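## Task

Scene 1: take the foam cube off the desk and place it on the low shelf's top surface. Release it and withdraw the hand afterwards. The cube must not topple or finish at a tilt, and it must rest there by itself, not be held up by the robot.

## Robot and tools

ROBOT. A two-wheeled cart (differential drive, casters at the back) carrying a pan/tilt head with head_camera and two 5-joint arms, each ending in a jaw gripper with a wrist camera (left_wrist_camera, right_wrist_camera). The cart is 0.53 m wide and spans x = -0.35 to 0.07 m. The arms' vertical pan axes sit at x = -0.060, y = +0.155 (left) and -0.155 m (right). Each shoulder is 0.03 m out from its pan axis and 0.89 m high. Links: upper arm 0.116, forearm 0.135, hand 0.162 m. A fixed-jaw tip reaches about 0.44 m horizontally from its pan axis at most, and no lower than 0.55 m above the floor. A loose object may now and then be nudged by something unseen.

FRAMES. Base frame: origin on the floor between the drive wheels, x ahead, y to the left, z up. left_hand and right_hand in results are fixed-jaw tip positions in this frame; a gripped object sits on the swinging-jaw side. Hand axes: z along the fingers, y from swinging jaw toward fixed jaw. Odometry frame = base frame at the scene's start; base_odometry comes from wheel turns, so slip counts as motion; heading is positive to the left, -3.142 to 3.142. Hand readings can be a few cm off.

execute_actions. "actions": a list with zero or one action. An empty list only reports state and images. An action may hold "base", "joints" or both; their motions start at once and may end at different times.
- base: exactly one key. translate_m: a relative drive, metres, forward positive, -1.4 to 1.4. rotate_rad: a relative turn on the spot, radians, counter-clockwise (left) positive, -3.2 to 3.2. No sideways motion. The offset counts from where the base was in the latest reported state.
- joints: one flat object for both arms and the head, keyed by joint name, each value an absolute target angle in radians. Ranges (tolerance for "done"): head_pan_rad -3.2..3.2 (±0.02, 0 ahead, + left); head_tilt_rad -0.76..1.45 (±0.02, 0 level, + down); for each of left_arm_ and right_arm_: shoulder_pan_rad -1.919..1.919 (±0.02), shoulder_lift_rad -1.745..1.745 (±0.1), elbow_flex_rad -1.69..1.58 (±0.07), wrist_flex_rad -1.658..1.658 (±0.03), wrist_roll_rad -2.743..2.841 (±0.02), gripper_rad 0..1.919 (±0.03). Joints not named keep pushing to their earlier targets.
- cameras: list of head_camera, left_wrist_camera, right_wrist_camera or "all"; omitted/null means all, [] none. Images are 644x476.
Any unknown key or out-of-range number rejects the whole call and nothing moves.

JOINT MEANINGS. Pan 0: left arm points left, right arm points right; positive pan is clockwise from above; straight ahead is +1.571 (left) and -1.571 (right). With lift, elbow and wrist flex all 0 the upper arm is near vertical (tilted 0.24 rad outward) and forearm and fingers are level; positive flexes downward, and the sum of the three is the finger angle below level (1.571 = pointing down, needing the forearm no more than 0.08 rad above level). Wrist_roll -1.522: jaws close across the arm's plane, fixed jaw on the left looking outward; 1.619: fixed jaw on the right; 0.049: jaws close in the plane, fixed jaw below (level fingers) or toward the pan axis (fingers down). With level fingers over furniture keep the fixed jaw on the left, since the hand body then sits above the fingers. Tip gap by gripper angle: 0→0.003 m, 0.3→0.026, 0.6→0.049, 1→0.076, 1.919→0.106.

STOWING. Stowed left arm: pan -1.75, lift 0.05, elbow 1.35, wrist_flex -1.55, roll -1.52; right arm identical except pan 1.75. To stow, send wrist_flex and wrist_roll first, then the other three; going all at once can jam a hand on the cart. Leaving stow, do not move wrists first. Turning in place needs a 0.44 m clear radius; turning or reversing hard against a desk can catch the cart's rear and tip it.

RESULTS. base_status/joint_status per motion: done (reached; for the base, wheels turned the commanded amount), off_target (stopped short: load, obstacle or tripped motor; may still push), time_out (holds where it stopped), not_followed (a clearance check refused that arm's targets, shown with a "joint command not followed" line and cause; the gripper still moves; the refused targets may be retried on later actions), limit_stop_at_motor_heat. on_its_own lists uncommanded motion. A holding jaw shows off_target. A "Motor temperatures" line gives per-arm values in joint_positions order; MOTOR HOT appears from 55 °C, and at 70 °C an OVER-TEMPERATURE FAULT stops that arm and its joints sag until cool. A stop in one call skips the reply's later motion and finish calls. The pictures line names images in order; changed camera poses are listed.

HANDLING. Loaded or outstretched joints sag toward gravity; aim the next target past by the last sag. A joint stuck over ~0.30 rad from target for ~2 s trips to 20 % torque; reset by waiting till it stops, then commanding 0.2 rad from its reading away from the failed target (or 0.04 past a range end; a jaw, the end itself). To stop a blocked joint pushing, target its reading. Squeeze by targeting up to 0.2 rad below the contact angle; lower adds nothing and can trip the jaw. One hand lifts ~0.4 kg outstretched, ~0.7 kg within 0.28 m; both close in ~1 kg. Avoid pulling hard on things, especially in front (tipping), avoid arms or hands hitting or pressing each other, and avoid drops, slams and knocked-over objects.

wait: seconds 0 to 10; no new command, returns state and images. zoom_image: camera name and region [x0, y0, x1, y1] in pixels of that camera's latest full image, at most 504x504. read_manual: section "licences" gives licence texts only. finished_scene: scene 1 or 2; ends it irreversibly and reports success, so release and clear first.

CAMERAS. head_camera: fovy ~43.7°, fx ~593.7; left_wrist_camera: fovy ~76.4°; right_wrist_camera: fovy ~55.0°. Poses come from calibration plus joint readings and may be slightly off, more so on the wrist cameras.

Each tool is called after "Emit:" by a JSON object that holds its "api" and its "payload", one argument or row to a line.

## Session

Emit:
{"api": "execute_actions", "payload": {
  "actions": [
    {"joints":{"head_tilt_rad":0.6}}
  ],
  "cameras": ["head_camera"]
}}

Scene clock: 1.17 s.
Motor temperatures (°C, as the motors report them): left_arm=[30 30 30 35 29] | right_arm=[33 30 28 28 29]
base_odometry: x=+0.000 y=+0.000 heading=+0.000 (m, m, rad; odometry frame)
base_status: not commanded
joint_positions: head_pan_rad=-0.027 head_tilt_rad=+0.594 left_arm_shoulder_pan_rad=-1.751 left_arm_shoulder_lift_rad=+0.059 left_arm_elbow_flex_rad=+1.418 left_arm_wrist_flex_rad=-1.611 left_arm_wrist_roll_rad=-1.491 left_arm_gripper_rad=+1.920 right_arm_shoulder_pan_rad=+1.727 right_arm_shoulder_lift_rad=+0.057 right_arm_elbow_flex_rad=+1.408 right_arm_wrist_flex_rad=-1.504 right_arm_wrist_roll_rad=-1.517 right_arm_gripper_rad=+1.920
joint_status: all done
left_hand: x=-0.2966 y=+0.1039 z=+0.8919 quat_wxyz=(-0.056, -0.654, -0.070, +0.751) (m; base frame)
right_hand: x=-0.3028 y=-0.1245 z=+0.8771 quat_wxyz=(-0.058, +0.691, -0.053, -0.718) (m; base frame)
pictures: head_camera
camera_calibration (this result's frames):
head_camera: T_world_to_cam=[[-0.0495702, -0.998086, 0.036983, -0.0458187], [-0.550417, -0.00359902, -0.834882, 0.982922], [0.833417, -0.0617413, -0.549185, 0.660646], [0, 0, 0, 1]] pos_world=[-0.0118477, -0.00140424, 1.18514]
Images, in order (width x height): head_camera 644x476.

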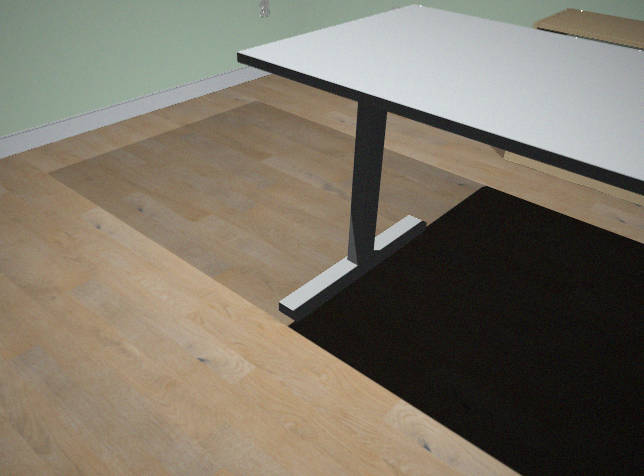

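Emit:
{"api": "execute_actions", "payload": {
  "actions": [
    {"joints":{"head_tilt_rad":0.35,"head_pan_rad":-0.6}}
  ],
  "cameras": ["head_camera"]
}}

Scene clock: 2.93 s.
Motor temperatures (°C, as the motors report them): left_arm=[30 30 30 35 29] | right_arm=[33 30 28 28 29]
base_odometry: x=+0.000 y=+0.000 heading=+0.000 (m, m, rad; odometry frame)
base_status: not commanded
joint_positions: head_pan_rad=-0.590 head_tilt_rad=+0.363 left_arm_shoulder_pan_rad=-1.751 left_arm_shoulder_lift_rad=+0.059 left_arm_elbow_flex_rad=+1.418 left_arm_wrist_flex_rad=-1.611 left_arm_wrist_roll_rad=-1.491 left_arm_gripper_rad=+1.920 right_arm_shoulder_pan_rad=+1.727 right_arm_shoulder_lift_rad=+0.057 right_arm_elbow_flex_rad=+1.408 right_arm_wrist_flex_rad=-1.504 right_arm_wrist_roll_rad=-1.517 right_arm_gripper_rad=+1.920
joint_status: all done
left_hand: x=-0.2966 y=+0.1039 z=+0.8919 quat_wxyz=(-0.056, -0.654, -0.070, +0.751) (m; base frame)
right_hand: x=-0.3028 y=-0.1245 z=+0.8771 quat_wxyz=(-0.058, +0.691, -0.053, -0.718) (m; base frame)
pictures: head_camera
camera_calibration (this result's frames):
head_camera: T_world_to_cam=[[-0.581443, -0.813006, 0.0307462, -0.0636382], [-0.296406, 0.176486, -0.938614, 1.11426], [0.757672, -0.554864, -0.343597, 0.420454], [0, 0, 0, 1]] pos_world=[-0.0252961, -0.0150945, 1.19228]
Images, in order (width x height): head_camera 644x476.

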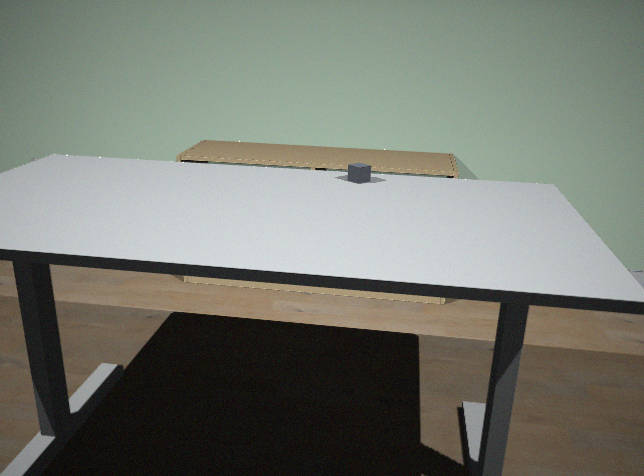

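Emit:
{"api": "execute_actions", "payload": {
  "actions": [
    {"base":{"rotate_rad":-1.84}}
  ],
  "cameras": []
}}

Emit:
{"api": "execute_actions", "payload": {
  "actions": [
    {"base":{"translate_m":1.0}}
  ],
  "cameras": []
}}

Emit:
{"api": "execute_actions", "payload": {
  "actions": [
    {"base":{"rotate_rad":1.04},"joints":{"head_pan_rad":0.4}}
  ],
  "cameras": ["head_camera"]
}}

Scene clock: 10.67 s.
Motor temperatures (°C, as the motors report them): left_arm=[30 30 30 35 29] | right_arm=[33 30 28 28 29]
base_odometry: x=-0.001 y=+0.000 heading=-1.839 (m, m, rad; odometry frame)
base_status: done
joint_positions: head_pan_rad=-0.590 head_tilt_rad=+0.363 left_arm_shoulder_pan_rad=-1.751 left_arm_shoulder_lift_rad=+0.059 left_arm_elbow_flex_rad=+1.418 left_arm_wrist_flex_rad=-1.611 left_arm_wrist_roll_rad=-1.491 left_arm_gripper_rad=+1.920 right_arm_shoulder_pan_rad=+1.727 right_arm_shoulder_lift_rad=+0.057 right_arm_elbow_flex_rad=+1.408 right_arm_wrist_flex_rad=-1.504 right_arm_wrist_roll_rad=-1.517 right_arm_gripper_rad=+1.920
joint_status: not commanded
left_hand: x=-0.2966 y=+0.1039 z=+0.8919 quat_wxyz=(-0.056, -0.654, -0.070, +0.751) (m; base frame)
right_hand: x=-0.3028 y=-0.1245 z=+0.8771 quat_wxyz=(-0.058, +0.691, -0.053, -0.718) (m; base frame)
pictures: none
No camera images: the call's "cameras" was empty. Leave "cameras" out to get every camera's image.

Scene clock: 16.50 s.
Motor temperatures (°C, as the motors report them): left_arm=[30 30 30 35 29] | right_arm=[33 30 28 28 29]
base_odometry: x=-0.267 y=-0.964 heading=-1.838 (m, m, rad; odometry frame)
base_status: done
joint_positions: head_pan_rad=-0.590 head_tilt_rad=+0.363 left_arm_shoulder_pan_rad=-1.751 left_arm_shoulder_lift_rad=+0.059 left_arm_elbow_flex_rad=+1.418 left_arm_wrist_flex_rad=-1.611 left_arm_wrist_roll_rad=-1.491 left_arm_gripper_rad=+1.920 right_arm_shoulder_pan_rad=+1.727 right_arm_shoulder_lift_rad=+0.057 right_arm_elbow_flex_rad=+1.408 right_arm_wrist_flex_rad=-1.504 right_arm_wrist_roll_rad=-1.517 right_arm_gripper_rad=+1.920
joint_status: not commanded
left_hand: x=-0.2966 y=+0.1039 z=+0.8919 quat_wxyz=(-0.056, -0.654, -0.070, +0.751) (m; base frame)
right_hand: x=-0.3028 y=-0.1245 z=+0.8771 quat_wxyz=(-0.058, +0.691, -0.053, -0.718) (m; base frame)
pictures: none
No camera images: the call's "cameras" was empty. Leave "cameras" out to get every camera's image.

Scene clock: 18.50 s.
Motor temperatures (°C, as the motors report them): left_arm=[30 30 30 35 29] | right_arm=[33 30 28 28 29]
base_odometry: x=-0.267 y=-0.964 heading=-0.799 (m, m, rad; odometry frame)
base_status: done
joint_positions: head_pan_rad=+0.390 head_tilt_rad=+0.363 left_arm_shoulder_pan_rad=-1.751 left_arm_shoulder_lift_rad=+0.059 left_arm_elbow_flex_rad=+1.418 left_arm_wrist_flex_rad=-1.611 left_arm_wrist_roll_rad=-1.491 left_arm_gripper_rad=+1.920 right_arm_shoulder_pan_rad=+1.727 right_arm_shoulder_lift_rad=+0.057 right_arm_elbow_flex_rad=+1.408 right_arm_wrist_flex_rad=-1.504 right_arm_wrist_roll_rad=-1.517 right_arm_gripper_rad=+1.920
joint_status: all done
left_hand: x=-0.2966 y=+0.1039 z=+0.8919 quat_wxyz=(-0.056, -0.654, -0.070, +0.751) (m; base frame)
right_hand: x=-0.3028 y=-0.1245 z=+0.8771 quat_wxyz=(-0.058, +0.691, -0.053, -0.718) (m; base frame)
pictures: head_camera
camera_calibration (this result's frames):
head_camera: T_world_to_cam=[[0.351346, -0.935741, 0.0307373, -0.0197869], [-0.311421, -0.147765, -0.938713, 1.11366], [0.882934, 0.320241, -0.343326, 0.42603], [0, 0, 0, 1]] pos_world=[-0.0223858, 0.00961342, 1.19229]
Images, in order (width x height): head_camera 644x476.

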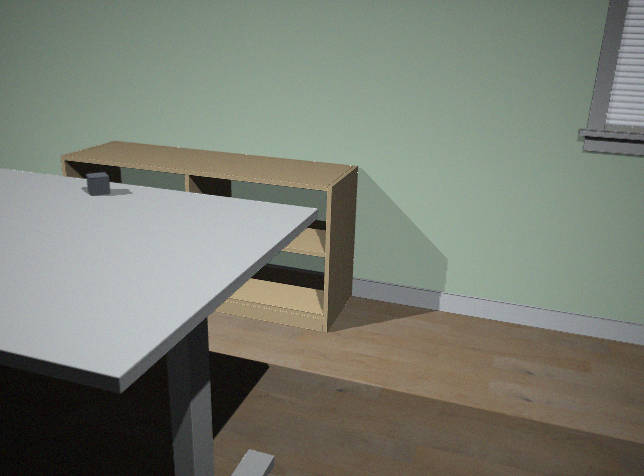

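Emit:
{"api": "execute_actions", "payload": {
  "actions": [
    {"base":{"translate_m":1.4}}
  ],
  "cameras": []
}}

Emit:
{"api": "execute_actions", "payload": {
  "actions": [
    {"base":{"translate_m":0.18}}
  ],
  "cameras": []
}}

Emit:
{"api": "execute_actions", "payload": {
  "actions": [
    {"base":{"rotate_rad":1.57},"joints":{"head_pan_rad":0.3,"head_tilt_rad":0.6}}
  ],
  "cameras": ["head_camera"]
}}

Scene clock: 28.10 s.
Motor temperatures (°C, as the motors report them): left_arm=[30 30 30 35 29] | right_arm=[33 30 28 28 29]
base_odometry: x=+0.711 y=-1.966 heading=-0.799 (m, m, rad; odometry frame)
base_status: done
joint_positions: head_pan_rad=+0.390 head_tilt_rad=+0.363 left_arm_shoulder_pan_rad=-1.751 left_arm_shoulder_lift_rad=+0.059 left_arm_elbow_flex_rad=+1.418 left_arm_wrist_flex_rad=-1.611 left_arm_wrist_roll_rad=-1.491 left_arm_gripper_rad=+1.920 right_arm_shoulder_pan_rad=+1.727 right_arm_shoulder_lift_rad=+0.057 right_arm_elbow_flex_rad=+1.408 right_arm_wrist_flex_rad=-1.504 right_arm_wrist_roll_rad=-1.517 right_arm_gripper_rad=+1.920
joint_status: not commanded
left_hand: x=-0.2966 y=+0.1039 z=+0.8919 quat_wxyz=(-0.056, -0.654, -0.070, +0.751) (m; base frame)
right_hand: x=-0.3028 y=-0.1245 z=+0.8771 quat_wxyz=(-0.058, +0.691, -0.053, -0.718) (m; base frame)
pictures: none
No camera images: the call's "cameras" was empty. Leave "cameras" out to get every camera's image.

Scene clock: 29.77 s.
Motor temperatures (°C, as the motors report them): left_arm=[30 30 30 35 29] | right_arm=[33 30 28 28 29]
base_odometry: x=+0.836 y=-2.095 heading=-0.800 (m, m, rad; odometry frame)
base_status: done
joint_positions: head_pan_rad=+0.390 head_tilt_rad=+0.363 left_arm_shoulder_pan_rad=-1.751 left_arm_shoulder_lift_rad=+0.059 left_arm_elbow_flex_rad=+1.418 left_arm_wrist_flex_rad=-1.611 left_arm_wrist_roll_rad=-1.491 left_arm_gripper_rad=+1.920 right_arm_shoulder_pan_rad=+1.727 right_arm_shoulder_lift_rad=+0.057 right_arm_elbow_flex_rad=+1.408 right_arm_wrist_flex_rad=-1.504 right_arm_wrist_roll_rad=-1.517 right_arm_gripper_rad=+1.920
joint_status: not commanded
left_hand: x=-0.2966 y=+0.1039 z=+0.8919 quat_wxyz=(-0.056, -0.654, -0.070, +0.751) (m; base frame)
right_hand: x=-0.3028 y=-0.1245 z=+0.8771 quat_wxyz=(-0.058, +0.691, -0.053, -0.718) (m; base frame)
pictures: none
No camera images: the call's "cameras" was empty. Leave "cameras" out to get every camera's image.

Scene clock: 32.43 s.
Motor temperatures (°C, as the motors report them): left_arm=[30 30 30 35 29] | right_arm=[33 30 28 28 29]
base_odometry: x=+0.836 y=-2.095 heading=+0.769 (m, m, rad; odometry frame)
base_status: done
joint_positions: head_pan_rad=+0.310 head_tilt_rad=+0.594 left_arm_shoulder_pan_rad=-1.751 left_arm_shoulder_lift_rad=+0.059 left_arm_elbow_flex_rad=+1.418 left_arm_wrist_flex_rad=-1.611 left_arm_wrist_roll_rad=-1.491 left_arm_gripper_rad=+1.920 right_arm_shoulder_pan_rad=+1.727 right_arm_shoulder_lift_rad=+0.057 right_arm_elbow_flex_rad=+1.408 right_arm_wrist_flex_rad=-1.504 right_arm_wrist_roll_rad=-1.517 right_arm_gripper_rad=+1.920
joint_status: all done
left_hand: x=-0.2966 y=+0.1039 z=+0.8919 quat_wxyz=(-0.056, -0.654, -0.070, +0.751) (m; base frame)
right_hand: x=-0.3028 y=-0.1245 z=+0.8771 quat_wxyz=(-0.058, +0.691, -0.053, -0.718) (m; base frame)
pictures: head_camera
camera_calibration (this result's frames):
head_camera: T_world_to_cam=[[0.282866, -0.958446, 0.0369832, -0.0301944], [-0.518347, -0.185195, -0.834877, 0.984423], [0.807034, 0.216988, -0.549193, 0.659416], [0, 0, 0, 1]] pos_world=[-0.0133563, 0.010285, 1.18514]
Images, in order (width x height): head_camera 644x476.

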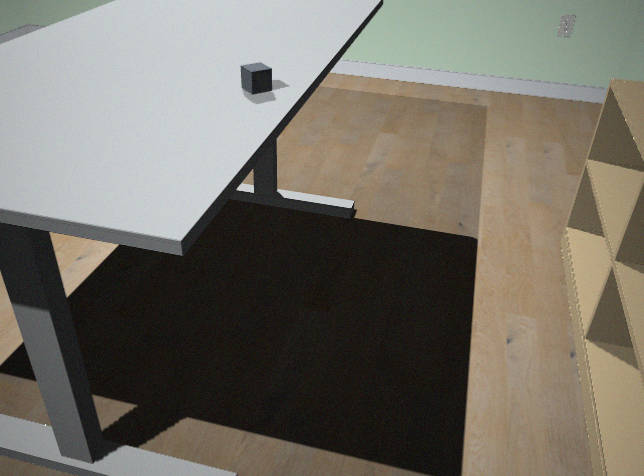

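Emit:
{"api": "execute_actions", "payload": {
  "actions": [
    {"base":{"translate_m":1.15},"joints":{"head_pan_rad":1.4,"head_tilt_rad":0.9,"left_arm_shoulder_pan_rad":0,"left_arm_shoulder_lift_rad":-0.3,"left_arm_elbow_flex_rad":0.6}}
  ],
  "cameras": []
}}

Emit:
{"api": "execute_actions", "payload": {
  "actions": [
    {"joints":{"left_arm_wrist_flex_rad":0.9,"left_arm_wrist_roll_rad":-1.52,"left_arm_gripper_rad":1.2}}
  ],
  "cameras": ["head_camera","left_wrist_camera"]
}}

Scene clock: 41.83 s.
Motor temperatures (°C, as the motors report them): left_arm=[30 30 30 35 29] | right_arm=[33 30 28 28 29]
base_odometry: x=+1.662 y=-1.294 heading=+0.768 (m, m, rad; odometry frame)
base_status: done
joint_positions: head_pan_rad=+1.390 head_tilt_rad=+0.895 left_arm_shoulder_pan_rad=-0.006 left_arm_shoulder_lift_rad=-0.266 left_arm_elbow_flex_rad=+0.631 left_arm_wrist_flex_rad=-1.611 left_arm_wrist_roll_rad=-1.491 left_arm_gripper_rad=+1.920 right_arm_shoulder_pan_rad=+1.727 right_arm_shoulder_lift_rad=+0.057 right_arm_elbow_flex_rad=+1.408 right_arm_wrist_flex_rad=-1.504 right_arm_wrist_roll_rad=-1.517 right_arm_gripper_rad=+1.920
joint_status: all done
left_hand: x=-0.0689 y=+0.3622 z=+1.1187 quat_wxyz=(+0.707, -0.116, +0.112, +0.689) (m; base frame)
right_hand: x=-0.3028 y=-0.1245 z=+0.8771 quat_wxyz=(-0.058, +0.691, -0.053, -0.718) (m; base frame)
pictures: none
No camera images: the call's "cameras" was empty. Leave "cameras" out to get every camera's image.

Scene clock: 44.23 s.
Motor temperatures (°C, as the motors report them): left_arm=[30 30 30 35 29] | right_arm=[33 30 28 28 29]
base_odometry: x=+1.662 y=-1.294 heading=+0.768 (m, m, rad; odometry frame)
base_status: not commanded
joint_positions: head_pan_rad=+1.390 head_tilt_rad=+0.895 left_arm_shoulder_pan_rad=-0.006 left_arm_shoulder_lift_rad=-0.266 left_arm_elbow_flex_rad=+0.631 left_arm_wrist_flex_rad=+0.891 left_arm_wrist_roll_rad=-1.514 left_arm_gripper_rad=+1.209 right_arm_shoulder_pan_rad=+1.727 right_arm_shoulder_lift_rad=+0.057 right_arm_elbow_flex_rad=+1.408 right_arm_wrist_flex_rad=-1.504 right_arm_wrist_roll_rad=-1.517 right_arm_gripper_rad=+1.920
joint_status: all done
left_hand: x=-0.0689 y=+0.3601 z=+0.8140 quat_wxyz=(+0.111, -0.703, +0.694, +0.111) (m; base frame)
right_hand: x=-0.3028 y=-0.1245 z=+0.8771 quat_wxyz=(-0.058, +0.691, -0.053, -0.718) (m; base frame)
pictures: head_camera, left_wrist_camera
camera_calibration (this result's frames):
head_camera: T_world_to_cam=[[0.980817, -0.190326, 0.0421278, -0.0033122], [-0.120913, -0.763521, -0.634362, 0.772311], [0.152901, 0.617099, -0.771887, 0.884992], [0, 0, 0, 1]] pos_world=[-0.0386851, 0.0429172, 1.17318]
left_wrist_camera: T_world_to_cam=[[0.999882, -0.000214042, -0.0153905, 0.0778841], [0.0033772, -0.972487, 0.232932, 0.184707], [-0.0150169, -0.232957, -0.972371, 0.943056], [0, 0, 0, 1]] pos_world=[-0.0643368, 0.399333, 0.875175]
Images, in order (width x height): head_camera 644x476, left_wrist_camera 644x476.

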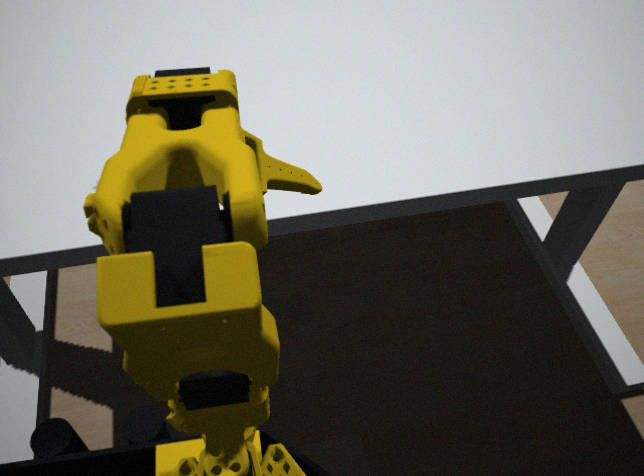

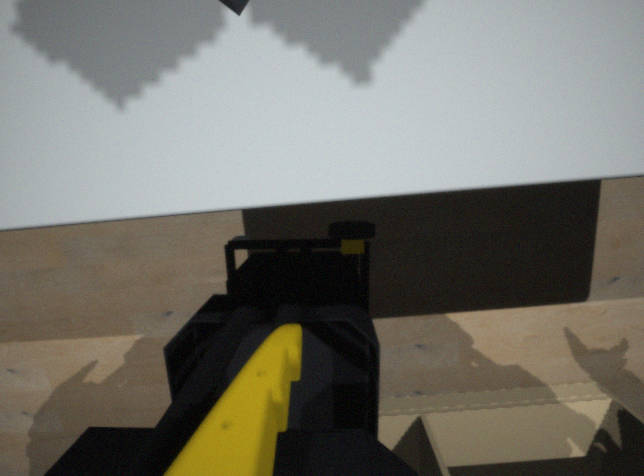

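Emit:
{"api": "execute_actions", "payload": {
  "actions": [
    {"joints":{"left_arm_shoulder_pan_rad":-0.27,"left_arm_shoulder_lift_rad":0.5,"left_arm_elbow_flex_rad":-0.3,"left_arm_wrist_flex_rad":0.55,"left_arm_gripper_rad":1.8,"head_pan_rad":1.7}}
  ],
  "cameras": ["head_camera","left_wrist_camera"]
}}

Scene clock: 49.70 s.
Motor temperatures (°C, as the motors report them): left_arm=[30 30 30 35 29] | right_arm=[33 30 28 28 29]
base_odometry: x=+1.662 y=-1.294 heading=+0.768 (m, m, rad; odometry frame)
base_status: not commanded
joint_positions: head_pan_rad=+1.690 head_tilt_rad=+0.895 left_arm_shoulder_pan_rad=-0.262 left_arm_shoulder_lift_rad=+0.514 left_arm_elbow_flex_rad=-0.265 left_arm_wrist_flex_rad=+0.568 left_arm_wrist_roll_rad=-1.514 left_arm_gripper_rad=+1.790 right_arm_shoulder_pan_rad=+1.727 right_arm_shoulder_lift_rad=+0.057 right_arm_elbow_flex_rad=+1.408 right_arm_wrist_flex_rad=-1.504 right_arm_wrist_roll_rad=-1.517 right_arm_gripper_rad=+1.920
joint_status: all done
left_hand: x=-0.1585 y=+0.4927 z=+0.8325 quat_wxyz=(+0.225, -0.740, +0.563, +0.291) (m; base frame)
right_hand: x=-0.3028 y=-0.1245 z=+0.8771 quat_wxyz=(-0.058, +0.691, -0.053, -0.718) (m; base frame)
pictures: head_camera, left_wrist_camera
camera_calibration (this result's frames):
head_camera: T_world_to_cam=[[0.993267, 0.107914, 0.0421278, -0.00272702], [0.110037, -0.765164, -0.634362, 0.783165], [-0.0362216, 0.634727, -0.771887, 0.876103], [0, 0, 0, 1]] pos_world=[-0.0517344, 0.0434581, 1.17318]
left_wrist_camera: T_world_to_cam=[[0.965471, 0.259987, -0.0164992, 0.0350898], [0.251531, -0.946807, -0.200719, 0.697311], [-0.0678058, 0.189638, -0.97951, 0.77999], [0, 0, 0, 1]] pos_world=[-0.156386, 0.50318, 0.90455]
Images, in order (width x height): head_camera 644x476, left_wrist_camera 644x476.

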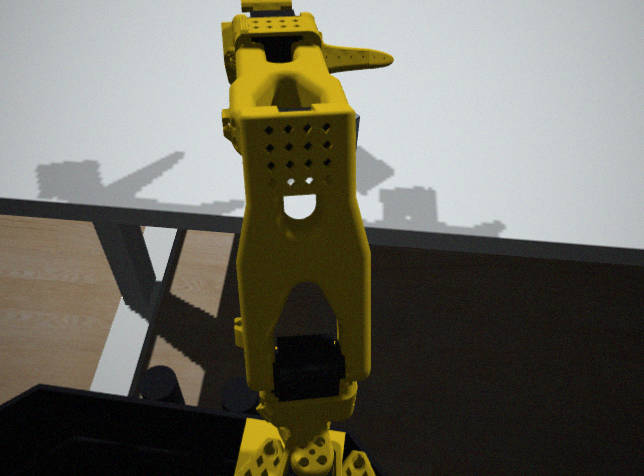

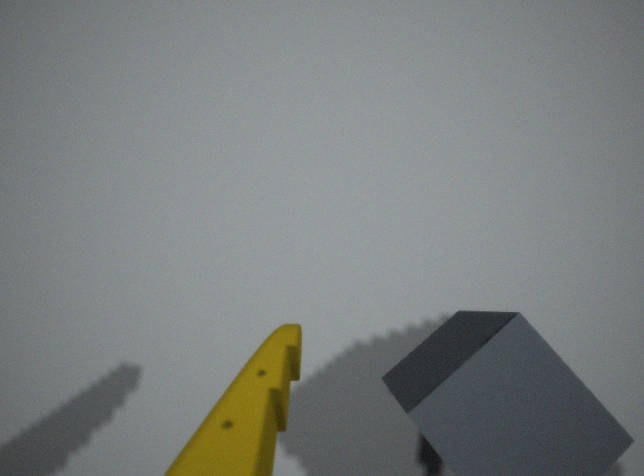

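Emit:
{"api": "execute_actions", "payload": {
  "actions": [
    {"joints":{"left_arm_shoulder_pan_rad":-0.2,"left_arm_shoulder_lift_rad":0.34,"left_arm_elbow_flex_rad":-0.39,"left_arm_wrist_flex_rad":1.3,"left_arm_wrist_roll_rad":-0.75}}
  ],
  "cameras": ["head_camera","left_wrist_camera"]
}}

Scene clock: 53.63 s.
Motor temperatures (°C, as the motors report them): left_arm=[30 30 30 35 29] | right_arm=[33 30 28 28 29]
base_odometry: x=+1.662 y=-1.294 heading=+0.768 (m, m, rad; odometry frame)
base_status: not commanded
joint_positions: head_pan_rad=+1.690 head_tilt_rad=+0.895 left_arm_shoulder_pan_rad=-0.208 left_arm_shoulder_lift_rad=+0.395 left_arm_elbow_flex_rad=-0.357 left_arm_wrist_flex_rad=+1.291 left_arm_wrist_roll_rad=-0.756 left_arm_gripper_rad=+1.790 right_arm_shoulder_pan_rad=+1.727 right_arm_shoulder_lift_rad=+0.057 right_arm_elbow_flex_rad=+1.408 right_arm_wrist_flex_rad=-1.504 right_arm_wrist_roll_rad=-1.517 right_arm_gripper_rad=+1.920
joint_status: all done
left_hand: x=-0.1206 y=+0.4156 z=+0.8300 quat_wxyz=(+0.105, -0.949, +0.292, +0.058) (m; base frame)
right_hand: x=-0.3028 y=-0.1245 z=+0.8771 quat_wxyz=(-0.058, +0.691, -0.053, -0.718) (m; base frame)
pictures: head_camera, left_wrist_camera
camera_calibration (this result's frames):
head_camera: T_world_to_cam=[[0.993266, 0.107926, 0.0421278, -0.00272708], [0.110046, -0.765163, -0.634362, 0.783166], [-0.0362296, 0.634727, -0.771887, 0.876103], [0, 0, 0, 1]] pos_world=[-0.051735, 0.043458, 1.17318]
left_wrist_camera: T_world_to_cam=[[0.580539, 0.800249, 0.150253, -0.390923], [0.722033, -0.591256, 0.359283, 0.058448], [0.376354, -0.10009, -0.921054, 0.920129], [0, 0, 0, 1]] pos_world=[-0.16155, 0.43949, 0.885226]
Images, in order (width x height): head_camera 644x476, left_wrist_camera 644x476.

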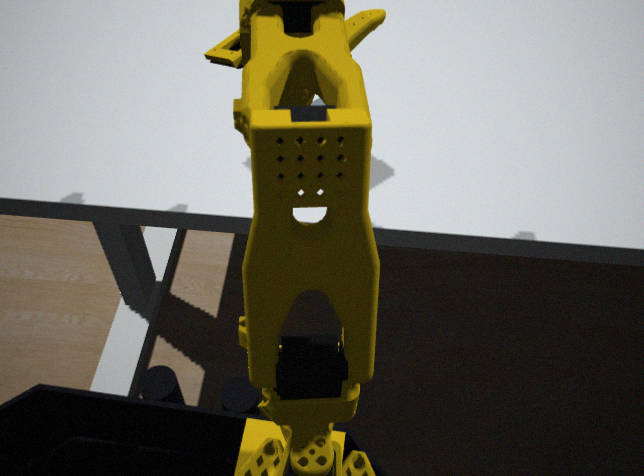

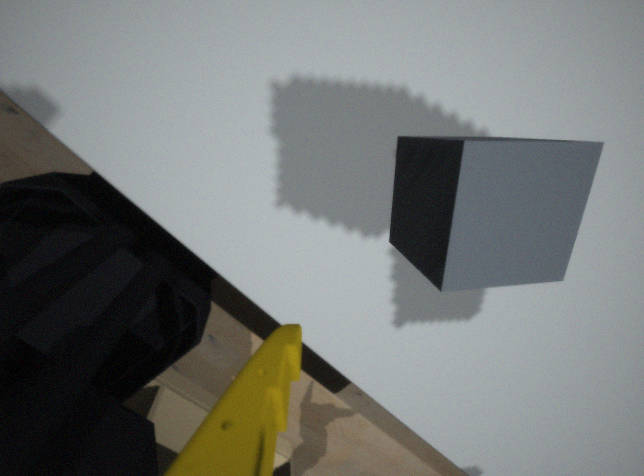

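Emit:
{"api": "execute_actions", "payload": {
  "actions": [
    {"joints":{"left_arm_shoulder_pan_rad":-0.22,"left_arm_shoulder_lift_rad":0.47,"left_arm_elbow_flex_rad":-0.29,"left_arm_wrist_flex_rad":0.8}}
  ],
  "cameras": ["left_wrist_camera"]
}}

Scene clock: 57.57 s.
Motor temperatures (°C, as the motors report them): left_arm=[30 30 30 35 29] | right_arm=[33 30 28 28 29]
base_odometry: x=+1.662 y=-1.294 heading=+0.768 (m, m, rad; odometry frame)
base_status: not commanded
joint_positions: head_pan_rad=+1.690 head_tilt_rad=+0.895 left_arm_shoulder_pan_rad=-0.211 left_arm_shoulder_lift_rad=+0.484 left_arm_elbow_flex_rad=-0.285 left_arm_wrist_flex_rad=+0.817 left_arm_wrist_roll_rad=-0.756 left_arm_gripper_rad=+1.790 right_arm_shoulder_pan_rad=+1.727 right_arm_shoulder_lift_rad=+0.057 right_arm_elbow_flex_rad=+1.408 right_arm_wrist_flex_rad=-1.504 right_arm_wrist_roll_rad=-1.517 right_arm_gripper_rad=+1.920
joint_status: all done
left_hand: x=-0.1325 y=+0.4673 z=+0.8196 quat_wxyz=(+0.239, -0.920, +0.281, +0.133) (m; base frame)
right_hand: x=-0.3028 y=-0.1245 z=+0.8771 quat_wxyz=(-0.058, +0.691, -0.053, -0.718) (m; base frame)
pictures: left_wrist_camera
camera_calibration (this result's frames):
left_wrist_camera: T_world_to_cam=[[0.59454, 0.725324, 0.347026, -0.548209], [0.739634, -0.662622, 0.117783, 0.33497], [0.315379, 0.186646, -0.93043, 0.785845], [0, 0, 0, 1]] pos_world=[-0.169661, 0.472913, 0.881963]
Images, in order (width x height): left_wrist_camera 644x476.

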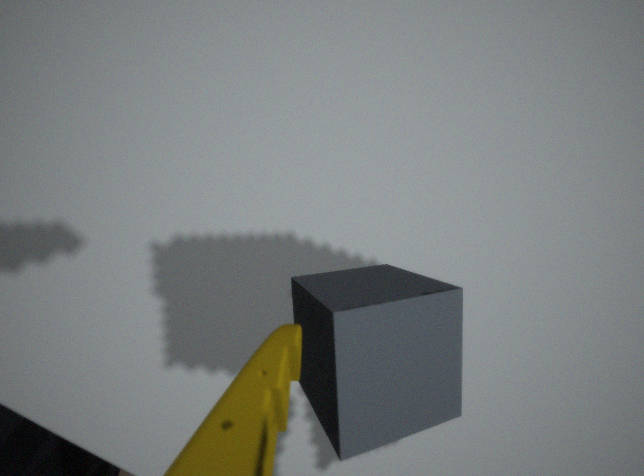

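Emit:
{"api": "execute_actions", "payload": {
  "actions": [
    {"joints":{"left_arm_shoulder_pan_rad":-0.27,"left_arm_wrist_flex_rad":0.85}}
  ],
  "cameras": []
}}

Emit:
{"api": "execute_actions", "payload": {
  "actions": [
    {"joints":{"left_arm_shoulder_lift_rad":0.63,"left_arm_wrist_flex_rad":0.78}}
  ],
  "cameras": ["left_wrist_camera","head_camera"]
}}

Scene clock: 59.97 s.
Motor temperatures (°C, as the motors report them): left_arm=[30 30 30 35 29] | right_arm=[33 30 28 28 29]
base_odometry: x=+1.662 y=-1.294 heading=+0.768 (m, m, rad; odometry frame)
base_status: not commanded
joint_positions: head_pan_rad=+1.690 head_tilt_rad=+0.895 left_arm_shoulder_pan_rad=-0.262 left_arm_shoulder_lift_rad=+0.484 left_arm_elbow_flex_rad=-0.285 left_arm_wrist_flex_rad=+0.843 left_arm_wrist_roll_rad=-0.756 left_arm_gripper_rad=+1.790 right_arm_shoulder_pan_rad=+1.727 right_arm_shoulder_lift_rad=+0.057 right_arm_elbow_flex_rad=+1.408 right_arm_wrist_flex_rad=-1.504 right_arm_wrist_roll_rad=-1.517 right_arm_gripper_rad=+1.920
joint_status: all done
left_hand: x=-0.1473 y=+0.4597 z=+0.8176 quat_wxyz=(+0.225, -0.930, +0.259, +0.133) (m; base frame)
right_hand: x=-0.3028 y=-0.1245 z=+0.8771 quat_wxyz=(-0.058, +0.691, -0.053, -0.718) (m; base frame)
pictures: none
No camera images: the call's "cameras" was empty. Leave "cameras" out to get every camera's image.

Scene clock: 60.73 s.
Motor temperatures (°C, as the motors report them): left_arm=[30 30 30 35 29] | right_arm=[33 30 28 28 29]
base_odometry: x=+1.662 y=-1.294 heading=+0.768 (m, m, rad; odometry frame)
base_status: not commanded
joint_positions: head_pan_rad=+1.690 head_tilt_rad=+0.895 left_arm_shoulder_pan_rad=-0.262 left_arm_shoulder_lift_rad=+0.645 left_arm_elbow_flex_rad=-0.285 left_arm_wrist_flex_rad=+0.795 left_arm_wrist_roll_rad=-0.756 left_arm_gripper_rad=+1.790 right_arm_shoulder_pan_rad=+1.727 right_arm_shoulder_lift_rad=+0.057 right_arm_elbow_flex_rad=+1.408 right_arm_wrist_flex_rad=-1.504 right_arm_wrist_roll_rad=-1.517 right_arm_gripper_rad=+1.920
joint_status: all done
left_hand: x=-0.1450 y=+0.4512 z=+0.7753 quat_wxyz=(+0.177, -0.943, +0.262, +0.105) (m; base frame)
right_hand: x=-0.3028 y=-0.1245 z=+0.8771 quat_wxyz=(-0.058, +0.691, -0.053, -0.718) (m; base frame)
pictures: head_camera, left_wrist_camera
camera_calibration (this result's frames):
head_camera: T_world_to_cam=[[0.993266, 0.107927, 0.0421278, -0.00272709], [0.110047, -0.765163, -0.634362, 0.783166], [-0.0362302, 0.634726, -0.771887, 0.876103], [0, 0, 0, 1]] pos_world=[-0.051735, 0.043458, 1.17318]
left_wrist_camera: T_world_to_cam=[[0.546043, 0.795625, 0.262332, -0.486808], [0.765947, -0.600974, 0.228374, 0.229006], [0.339355, 0.0762304, -0.937564, 0.810371], [0, 0, 0, 1]] pos_world=[-0.184591, 0.463168, 0.835182]
Images, in order (width x height): head_camera 644x476, left_wrist_camera 644x476.

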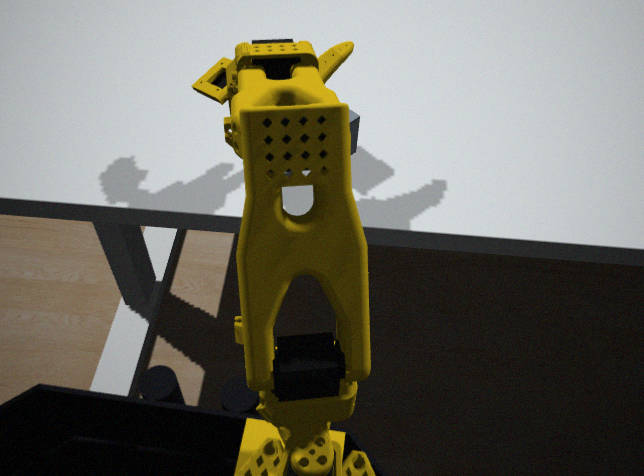

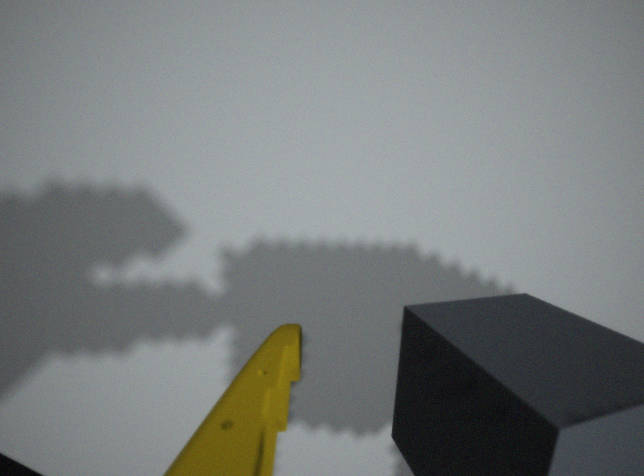

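A bit lower, then close.

Emit:
{"api": "execute_actions", "payload": {
  "actions": [
    {"joints":{"left_arm_shoulder_lift_rad":0.69,"left_arm_wrist_flex_rad":0.78,"left_arm_shoulder_pan_rad":-0.24}}
  ],
  "cameras": []
}}

Emit:
{"api": "execute_actions", "payload": {
  "actions": [
    {"joints":{"left_arm_gripper_rad":0.4}}
  ],
  "cameras": ["left_wrist_camera"]
}}

Scene clock: 63.93 s.
Motor temperatures (°C, as the motors report them): left_arm=[30 30 30 35 29] | right_arm=[33 30 28 28 29]
base_odometry: x=+1.662 y=-1.294 heading=+0.768 (m, m, rad; odometry frame)
base_status: not commanded
joint_positions: head_pan_rad=+1.690 head_tilt_rad=+0.895 left_arm_shoulder_pan_rad=-0.254 left_arm_shoulder_lift_rad=+0.677 left_arm_elbow_flex_rad=-0.286 left_arm_wrist_flex_rad=+0.791 left_arm_wrist_roll_rad=-0.756 left_arm_gripper_rad=+1.790 right_arm_shoulder_pan_rad=+1.727 right_arm_shoulder_lift_rad=+0.057 right_arm_elbow_flex_rad=+1.408 right_arm_wrist_flex_rad=-1.504 right_arm_wrist_roll_rad=-1.517 right_arm_gripper_rad=+1.920
joint_status: all done
left_hand: x=-0.1419 y=+0.4489 z=+0.7669 quat_wxyz=(+0.167, -0.944, +0.267, +0.098) (m; base frame)
right_hand: x=-0.3028 y=-0.1245 z=+0.8771 quat_wxyz=(-0.058, +0.691, -0.053, -0.718) (m; base frame)
pictures: none
No camera images: the call's "cameras" was empty. Leave "cameras" out to get every camera's image.

Scene clock: 65.27 s.
Motor temperatures (°C, as the motors report them): left_arm=[30 30 30 35 29] | right_arm=[33 30 28 28 29]
base_odometry: x=+1.662 y=-1.294 heading=+0.768 (m, m, rad; odometry frame)
base_status: not commanded
joint_positions: head_pan_rad=+1.690 head_tilt_rad=+0.895 left_arm_shoulder_pan_rad=-0.201 left_arm_shoulder_lift_rad=+0.631 left_arm_elbow_flex_rad=-0.341 left_arm_wrist_flex_rad=+0.759 left_arm_wrist_roll_rad=-0.752 left_arm_gripper_rad=+0.439 right_arm_shoulder_pan_rad=+1.727 right_arm_shoulder_lift_rad=+0.057 right_arm_elbow_flex_rad=+1.408 right_arm_wrist_flex_rad=-1.504 right_arm_wrist_roll_rad=-1.517 right_arm_gripper_rad=+1.920
joint_status: left_arm_gripper_rad off_target (ended at +0.439, target +0.400)
left_hand: x=-0.1301 y=+0.4728 z=+0.7929 quat_wxyz=(+0.227, -0.923, +0.285, +0.124) (m; base frame)
right_hand: x=-0.3028 y=-0.1245 z=+0.8771 quat_wxyz=(-0.058, +0.691, -0.053, -0.718) (m; base frame)
pictures: left_wrist_camera
camera_calibration (this result's frames):
left_wrist_camera: T_world_to_cam=[[0.596473, 0.731789, 0.329703, -0.53343], [0.733965, -0.663544, 0.144932, 0.318139], [0.324832, 0.155543, -0.932894, 0.777081], [0, 0, 0, 1]] pos_world=[-0.167747, 0.480588, 0.854699]
Images, in order (width x height): left_wrist_camera 644x476.

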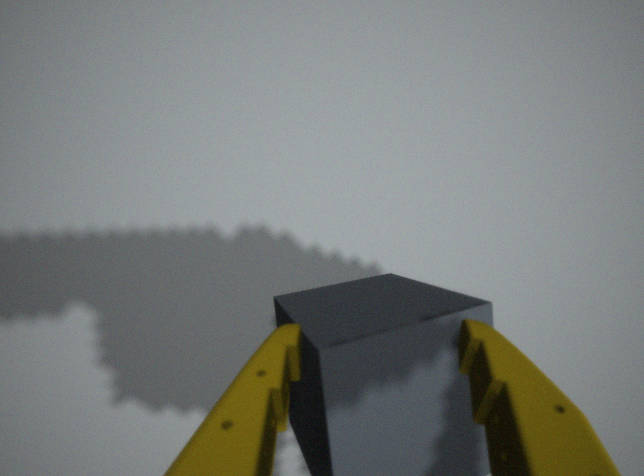

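Emit:
{"api": "execute_actions", "payload": {
  "actions": [
    {"joints":{"left_arm_gripper_rad":0.3,"left_arm_shoulder_lift_rad":0.1,"left_arm_elbow_flex_rad":-0.1}}
  ],
  "cameras": []
}}

Emit:
{"api": "execute_actions", "payload": {
  "actions": [
    {"base":{"translate_m":-1.15},"joints":{"left_arm_shoulder_pan_rad":1.57,"head_pan_rad":0,"head_tilt_rad":0.7}}
  ],
  "cameras": []
}}

Emit:
{"api": "execute_actions", "payload": {
  "actions": [
    {"base":{"rotate_rad":-0.6}}
  ],
  "cameras": ["head_camera"]
}}

Scene clock: 69.93 s.
Motor temperatures (°C, as the motors report them): left_arm=[30 30 30 35 29] | right_arm=[33 30 28 28 29]
base_odometry: x=+1.662 y=-1.294 heading=+0.768 (m, m, rad; odometry frame)
base_status: not commanded
joint_positions: head_pan_rad=+1.690 head_tilt_rad=+0.895 left_arm_shoulder_pan_rad=-0.233 left_arm_shoulder_lift_rad=+0.152 left_arm_elbow_flex_rad=-0.094 left_arm_wrist_flex_rad=+0.774 left_arm_wrist_roll_rad=-0.752 left_arm_gripper_rad=+0.310 right_arm_shoulder_pan_rad=+1.727 right_arm_shoulder_lift_rad=+0.057 right_arm_elbow_flex_rad=+1.408 right_arm_wrist_flex_rad=-1.504 right_arm_wrist_roll_rad=-1.517 right_arm_gripper_rad=+1.920
joint_status: all done
left_hand: x=-0.1377 y=+0.4593 z=+0.8759 quat_wxyz=(+0.314, -0.895, +0.261, +0.178) (m; base frame)
right_hand: x=-0.3028 y=-0.1245 z=+0.8771 quat_wxyz=(-0.058, +0.691, -0.053, -0.718) (m; base frame)
pictures: none
No camera images: the call's "cameras" was empty. Leave "cameras" out to get every camera's image.

Scene clock: 76.53 s.
Motor temperatures (°C, as the motors report them): left_arm=[30 30 30 35 29] | right_arm=[33 30 28 28 29]
base_odometry: x=+0.833 y=-2.092 heading=+0.766 (m, m, rad; odometry frame)
base_status: done
joint_positions: head_pan_rad=+0.010 head_tilt_rad=+0.714 left_arm_shoulder_pan_rad=+1.562 left_arm_shoulder_lift_rad=+0.151 left_arm_elbow_flex_rad=-0.094 left_arm_wrist_flex_rad=+0.774 left_arm_wrist_roll_rad=-0.752 left_arm_gripper_rad=+0.310 right_arm_shoulder_pan_rad=+1.727 right_arm_shoulder_lift_rad=+0.057 right_arm_elbow_flex_rad=+1.408 right_arm_wrist_flex_rad=-1.504 right_arm_wrist_roll_rad=-1.517 right_arm_gripper_rad=+1.920
joint_status: all done
left_hand: x=+0.2540 y=+0.1631 z=+0.8763 quat_wxyz=(+0.336, -0.354, +0.862, -0.134) (m; base frame)
right_hand: x=-0.3028 y=-0.1245 z=+0.8771 quat_wxyz=(-0.058, +0.691, -0.053, -0.718) (m; base frame)
pictures: none
No camera images: the call's "cameras" was empty. Leave "cameras" out to get every camera's image.

Scene clock: 78.00 s.
Motor temperatures (°C, as the motors report them): left_arm=[30 30 30 35 29] | right_arm=[33 30 28 28 29]
base_odometry: x=+0.833 y=-2.093 heading=+0.167 (m, m, rad; odometry frame)
base_status: done
joint_positions: head_pan_rad=+0.010 head_tilt_rad=+0.714 left_arm_shoulder_pan_rad=+1.563 left_arm_shoulder_lift_rad=+0.151 left_arm_elbow_flex_rad=-0.094 left_arm_wrist_flex_rad=+0.774 left_arm_wrist_roll_rad=-0.752 left_arm_gripper_rad=+0.309 right_arm_shoulder_pan_rad=+1.727 right_arm_shoulder_lift_rad=+0.057 right_arm_elbow_flex_rad=+1.408 right_arm_wrist_flex_rad=-1.504 right_arm_wrist_roll_rad=-1.517 right_arm_gripper_rad=+1.920
joint_status: not commanded
left_hand: x=+0.2540 y=+0.1626 z=+0.8763 quat_wxyz=(+0.336, -0.353, +0.863, -0.135) (m; base frame)
right_hand: x=-0.3028 y=-0.1245 z=+0.8771 quat_wxyz=(-0.058, +0.691, -0.053, -0.718) (m; base frame)
pictures: head_camera
camera_calibration (this result's frames):
head_camera: T_world_to_cam=[[-0.00845794, -0.999185, 0.0394697, -0.0467487], [-0.646039, -0.0246676, -0.762906, 0.895583], [0.763257, -0.0319516, -0.645304, 0.767981], [0, 0, 0, 1]] pos_world=[-0.0079813, -0.0000804215, 1.18067]
Images, in order (width x height): head_camera 644x476.

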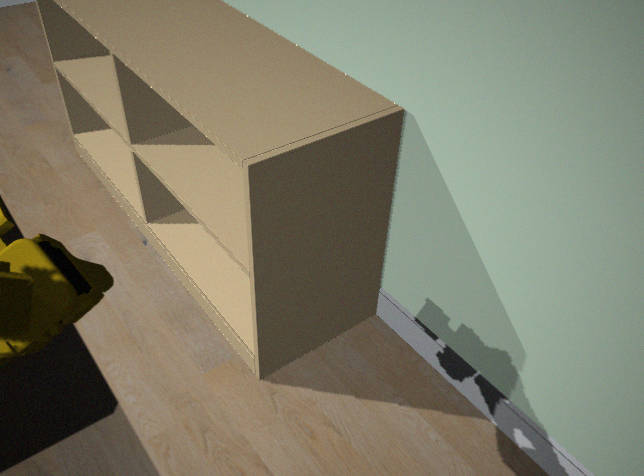

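Emit:
{"api": "execute_actions", "payload": {
  "actions": [],
  "cameras": ["left_wrist_camera"]
}}

Scene clock: 78.63 s.
Motor temperatures (°C, as the motors report them): left_arm=[30 30 30 35 29] | right_arm=[33 30 28 28 29]
base_odometry: x=+0.833 y=-2.093 heading=+0.167 (m, m, rad; odometry frame)
base_status: done
joint_positions: head_pan_rad=+0.010 head_tilt_rad=+0.714 left_arm_shoulder_pan_rad=+1.563 left_arm_shoulder_lift_rad=+0.151 left_arm_elbow_flex_rad=-0.094 left_arm_wrist_flex_rad=+0.774 left_arm_wrist_roll_rad=-0.752 left_arm_gripper_rad=+0.309 right_arm_shoulder_pan_rad=+1.727 right_arm_shoulder_lift_rad=+0.057 right_arm_elbow_flex_rad=+1.408 right_arm_wrist_flex_rad=-1.504 right_arm_wrist_roll_rad=-1.517 right_arm_gripper_rad=+1.920
joint_status: not commanded
left_hand: x=+0.2540 y=+0.1626 z=+0.8763 quat_wxyz=(+0.336, -0.353, +0.863, -0.135) (m; base frame)
right_hand: x=-0.3028 y=-0.1245 z=+0.8771 quat_wxyz=(-0.058, +0.691, -0.053, -0.718) (m; base frame)
pictures: left_wrist_camera
camera_calibration (this result's frames):
left_wrist_camera: T_world_to_cam=[[0.518207, -0.726557, 0.451195, -0.412475], [-0.804667, -0.592936, -0.0306243, 0.351547], [0.28978, -0.347192, -0.8919, 0.833139], [0, 0, 0, 1]] pos_world=[0.255198, 0.198017, 0.939949]
Images, in order (width x height): left_wrist_camera 644x476.

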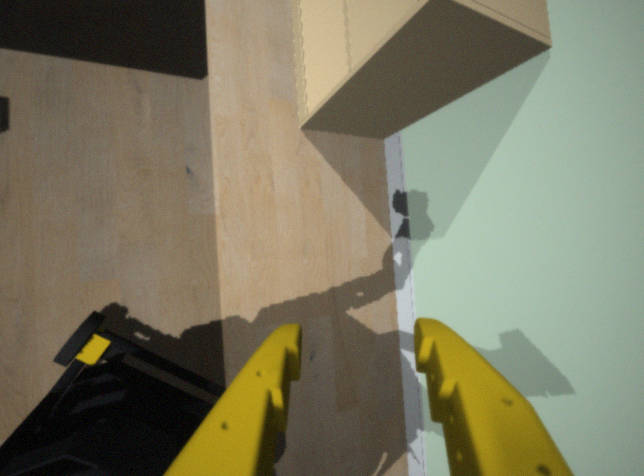

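Emit:
{"api": "execute_actions", "payload": {
  "actions": [
    {"base":{"rotate_rad":0.6},"joints":{"head_pan_rad":0.25,"head_tilt_rad":0.5}}
  ],
  "cameras": ["head_camera"]
}}

Scene clock: 80.63 s.
Motor temperatures (°C, as the motors report them): left_arm=[30 30 30 35 29] | right_arm=[33 30 28 28 29]
base_odometry: x=+0.833 y=-2.093 heading=+0.766 (m, m, rad; odometry frame)
base_status: done
joint_positions: head_pan_rad=+0.240 head_tilt_rad=+0.514 left_arm_shoulder_pan_rad=+1.563 left_arm_shoulder_lift_rad=+0.151 left_arm_elbow_flex_rad=-0.094 left_arm_wrist_flex_rad=+0.774 left_arm_wrist_roll_rad=-0.752 left_arm_gripper_rad=+0.309 right_arm_shoulder_pan_rad=+1.727 right_arm_shoulder_lift_rad=+0.057 right_arm_elbow_flex_rad=+1.408 right_arm_wrist_flex_rad=-1.504 right_arm_wrist_roll_rad=-1.517 right_arm_gripper_rad=+1.920
joint_status: all done
left_hand: x=+0.2540 y=+0.1626 z=+0.8763 quat_wxyz=(+0.336, -0.353, +0.863, -0.135) (m; base frame)
right_hand: x=-0.3028 y=-0.1245 z=+0.8771 quat_wxyz=(-0.058, +0.691, -0.053, -0.718) (m; base frame)
pictures: head_camera
camera_calibration (this result's frames):
head_camera: T_world_to_cam=[[0.212389, -0.976557, 0.0350212, -0.0312486], [-0.463231, -0.132174, -0.876326, 1.03472], [0.860411, 0.169899, -0.480444, 0.582794], [0, 0, 0, 1]] pos_world=[-0.0154904, 0.00723078, 1.18785]
Images, in order (width x height): head_camera 644x476.

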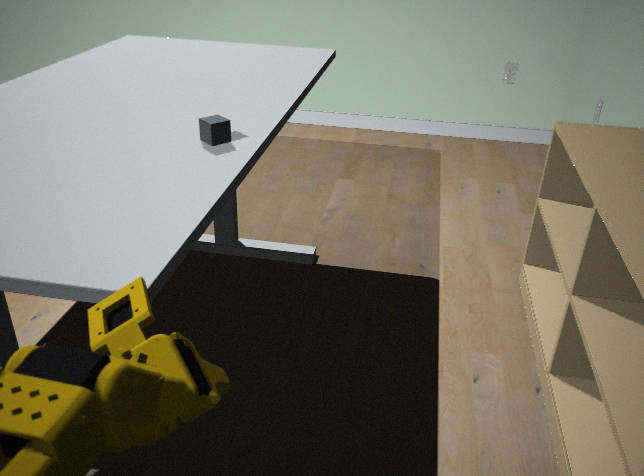

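Emit:
{"api": "execute_actions", "payload": {
  "actions": [
    {"base":{"translate_m":1.15},"joints":{"left_arm_shoulder_pan_rad":-0.2,"left_arm_shoulder_lift_rad":0.34,"left_arm_elbow_flex_rad":-0.39,"left_arm_wrist_flex_rad":1.3,"left_arm_wrist_roll_rad":-0.75,"left_arm_gripper_rad":1.8}}
  ],
  "cameras": ["left_wrist_camera"]
}}

Scene clock: 89.03 s.
Motor temperatures (°C, as the motors report them): left_arm=[30 30 30 35 29] | right_arm=[33 30 28 28 29]
base_odometry: x=+1.660 y=-1.294 heading=+0.767 (m, m, rad; odometry frame)
base_status: done
joint_positions: head_pan_rad=+0.240 head_tilt_rad=+0.513 left_arm_shoulder_pan_rad=-0.191 left_arm_shoulder_lift_rad=+0.350 left_arm_elbow_flex_rad=-0.357 left_arm_wrist_flex_rad=+1.291 left_arm_wrist_roll_rad=-0.752 left_arm_gripper_rad=+1.790 right_arm_shoulder_pan_rad=+1.727 right_arm_shoulder_lift_rad=+0.057 right_arm_elbow_flex_rad=+1.408 right_arm_wrist_flex_rad=-1.504 right_arm_wrist_roll_rad=-1.517 right_arm_gripper_rad=+1.920
joint_status: all done
left_hand: x=-0.1166 y=+0.4191 z=+0.8406 quat_wxyz=(+0.125, -0.944, +0.297, +0.068) (m; base frame)
right_hand: x=-0.3028 y=-0.1245 z=+0.8771 quat_wxyz=(-0.058, +0.691, -0.053, -0.718) (m; base frame)
pictures: left_wrist_camera
camera_calibration (this result's frames):
left_wrist_camera: T_world_to_cam=[[0.591662, 0.785712, 0.180534, -0.415691], [0.717164, -0.615253, 0.327323, 0.0902385], [0.368256, -0.0641919, -0.927506, 0.918196], [0, 0, 0, 1]] pos_world=[-0.156898, 0.441074, 0.897142]
Images, in order (width x height): left_wrist_camera 644x476.

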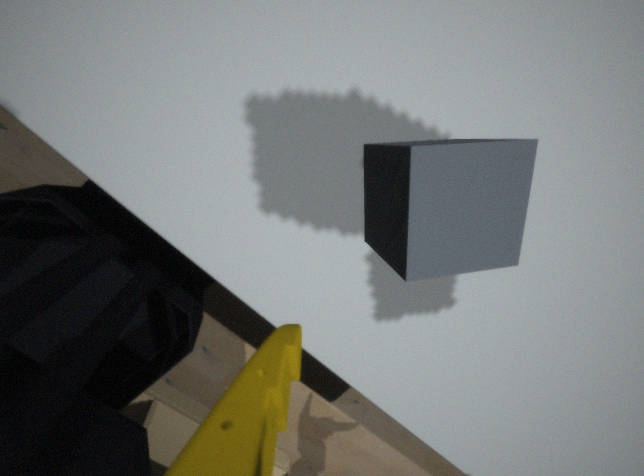

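Emit:
{"api": "execute_actions", "payload": {
  "actions": [
    {"joints":{"left_arm_shoulder_pan_rad":-0.29,"left_arm_shoulder_lift_rad":0.5,"left_arm_elbow_flex_rad":-0.33,"left_arm_wrist_flex_rad":0.78}}
  ],
  "cameras": []
}}

Emit:
{"api": "execute_actions", "payload": {
  "actions": [
    {"joints":{"left_arm_shoulder_lift_rad":0.76,"left_arm_wrist_flex_rad":0.66}}
  ],
  "cameras": ["left_wrist_camera"]
}}

Scene clock: 91.43 s.
Motor temperatures (°C, as the motors report them): left_arm=[30 30 30 35 29] | right_arm=[33 30 28 28 29]
base_odometry: x=+1.660 y=-1.294 heading=+0.767 (m, m, rad; odometry frame)
base_status: not commanded
joint_positions: head_pan_rad=+0.240 head_tilt_rad=+0.513 left_arm_shoulder_pan_rad=-0.283 left_arm_shoulder_lift_rad=+0.514 left_arm_elbow_flex_rad=-0.326 left_arm_wrist_flex_rad=+0.797 left_arm_wrist_roll_rad=-0.752 left_arm_gripper_rad=+1.790 right_arm_shoulder_pan_rad=+1.727 right_arm_shoulder_lift_rad=+0.057 right_arm_elbow_flex_rad=+1.408 right_arm_wrist_flex_rad=-1.504 right_arm_wrist_roll_rad=-1.517 right_arm_gripper_rad=+1.920
joint_status: all done
left_hand: x=-0.1567 y=+0.4680 z=+0.8211 quat_wxyz=(+0.247, -0.926, +0.245, +0.149) (m; base frame)
right_hand: x=-0.3028 y=-0.1245 z=+0.8771 quat_wxyz=(-0.058, +0.691, -0.053, -0.718) (m; base frame)
pictures: none
No camera images: the call's "cameras" was empty. Leave "cameras" out to get every camera's image.

Scene clock: 92.30 s.
Motor temperatures (°C, as the motors report them): left_arm=[30 30 30 35 29] | right_arm=[33 30 28 28 29]
base_odometry: x=+1.660 y=-1.294 heading=+0.767 (m, m, rad; odometry frame)
base_status: not commanded
joint_positions: head_pan_rad=+0.240 head_tilt_rad=+0.513 left_arm_shoulder_pan_rad=-0.283 left_arm_shoulder_lift_rad=+0.735 left_arm_elbow_flex_rad=-0.329 left_arm_wrist_flex_rad=+0.668 left_arm_wrist_roll_rad=-0.752 left_arm_gripper_rad=+1.790 right_arm_shoulder_pan_rad=+1.727 right_arm_shoulder_lift_rad=+0.057 right_arm_elbow_flex_rad=+1.408 right_arm_wrist_flex_rad=-1.504 right_arm_wrist_roll_rad=-1.517 right_arm_gripper_rad=+1.920
joint_status: all done
left_hand: x=-0.1558 y=+0.4647 z=+0.7663 quat_wxyz=(+0.210, -0.937, +0.248, +0.127) (m; base frame)
right_hand: x=-0.3028 y=-0.1245 z=+0.8771 quat_wxyz=(-0.058, +0.691, -0.053, -0.718) (m; base frame)
pictures: left_wrist_camera
camera_calibration (this result's frames):
left_wrist_camera: T_world_to_cam=[[0.531532, 0.786691, 0.313992, -0.527005], [0.785217, -0.596652, 0.165651, 0.296504], [0.31766, 0.158504, -0.934863, 0.76092], [0, 0, 0, 1]] pos_world=[-0.194414, 0.470892, 0.827715]
Images, in order (width x height): left_wrist_camera 644x476.

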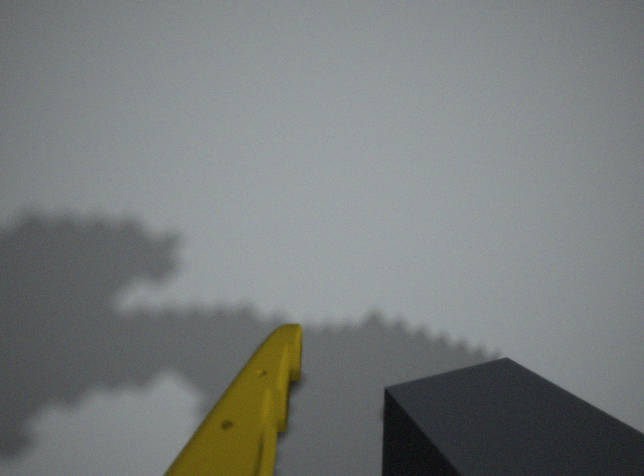

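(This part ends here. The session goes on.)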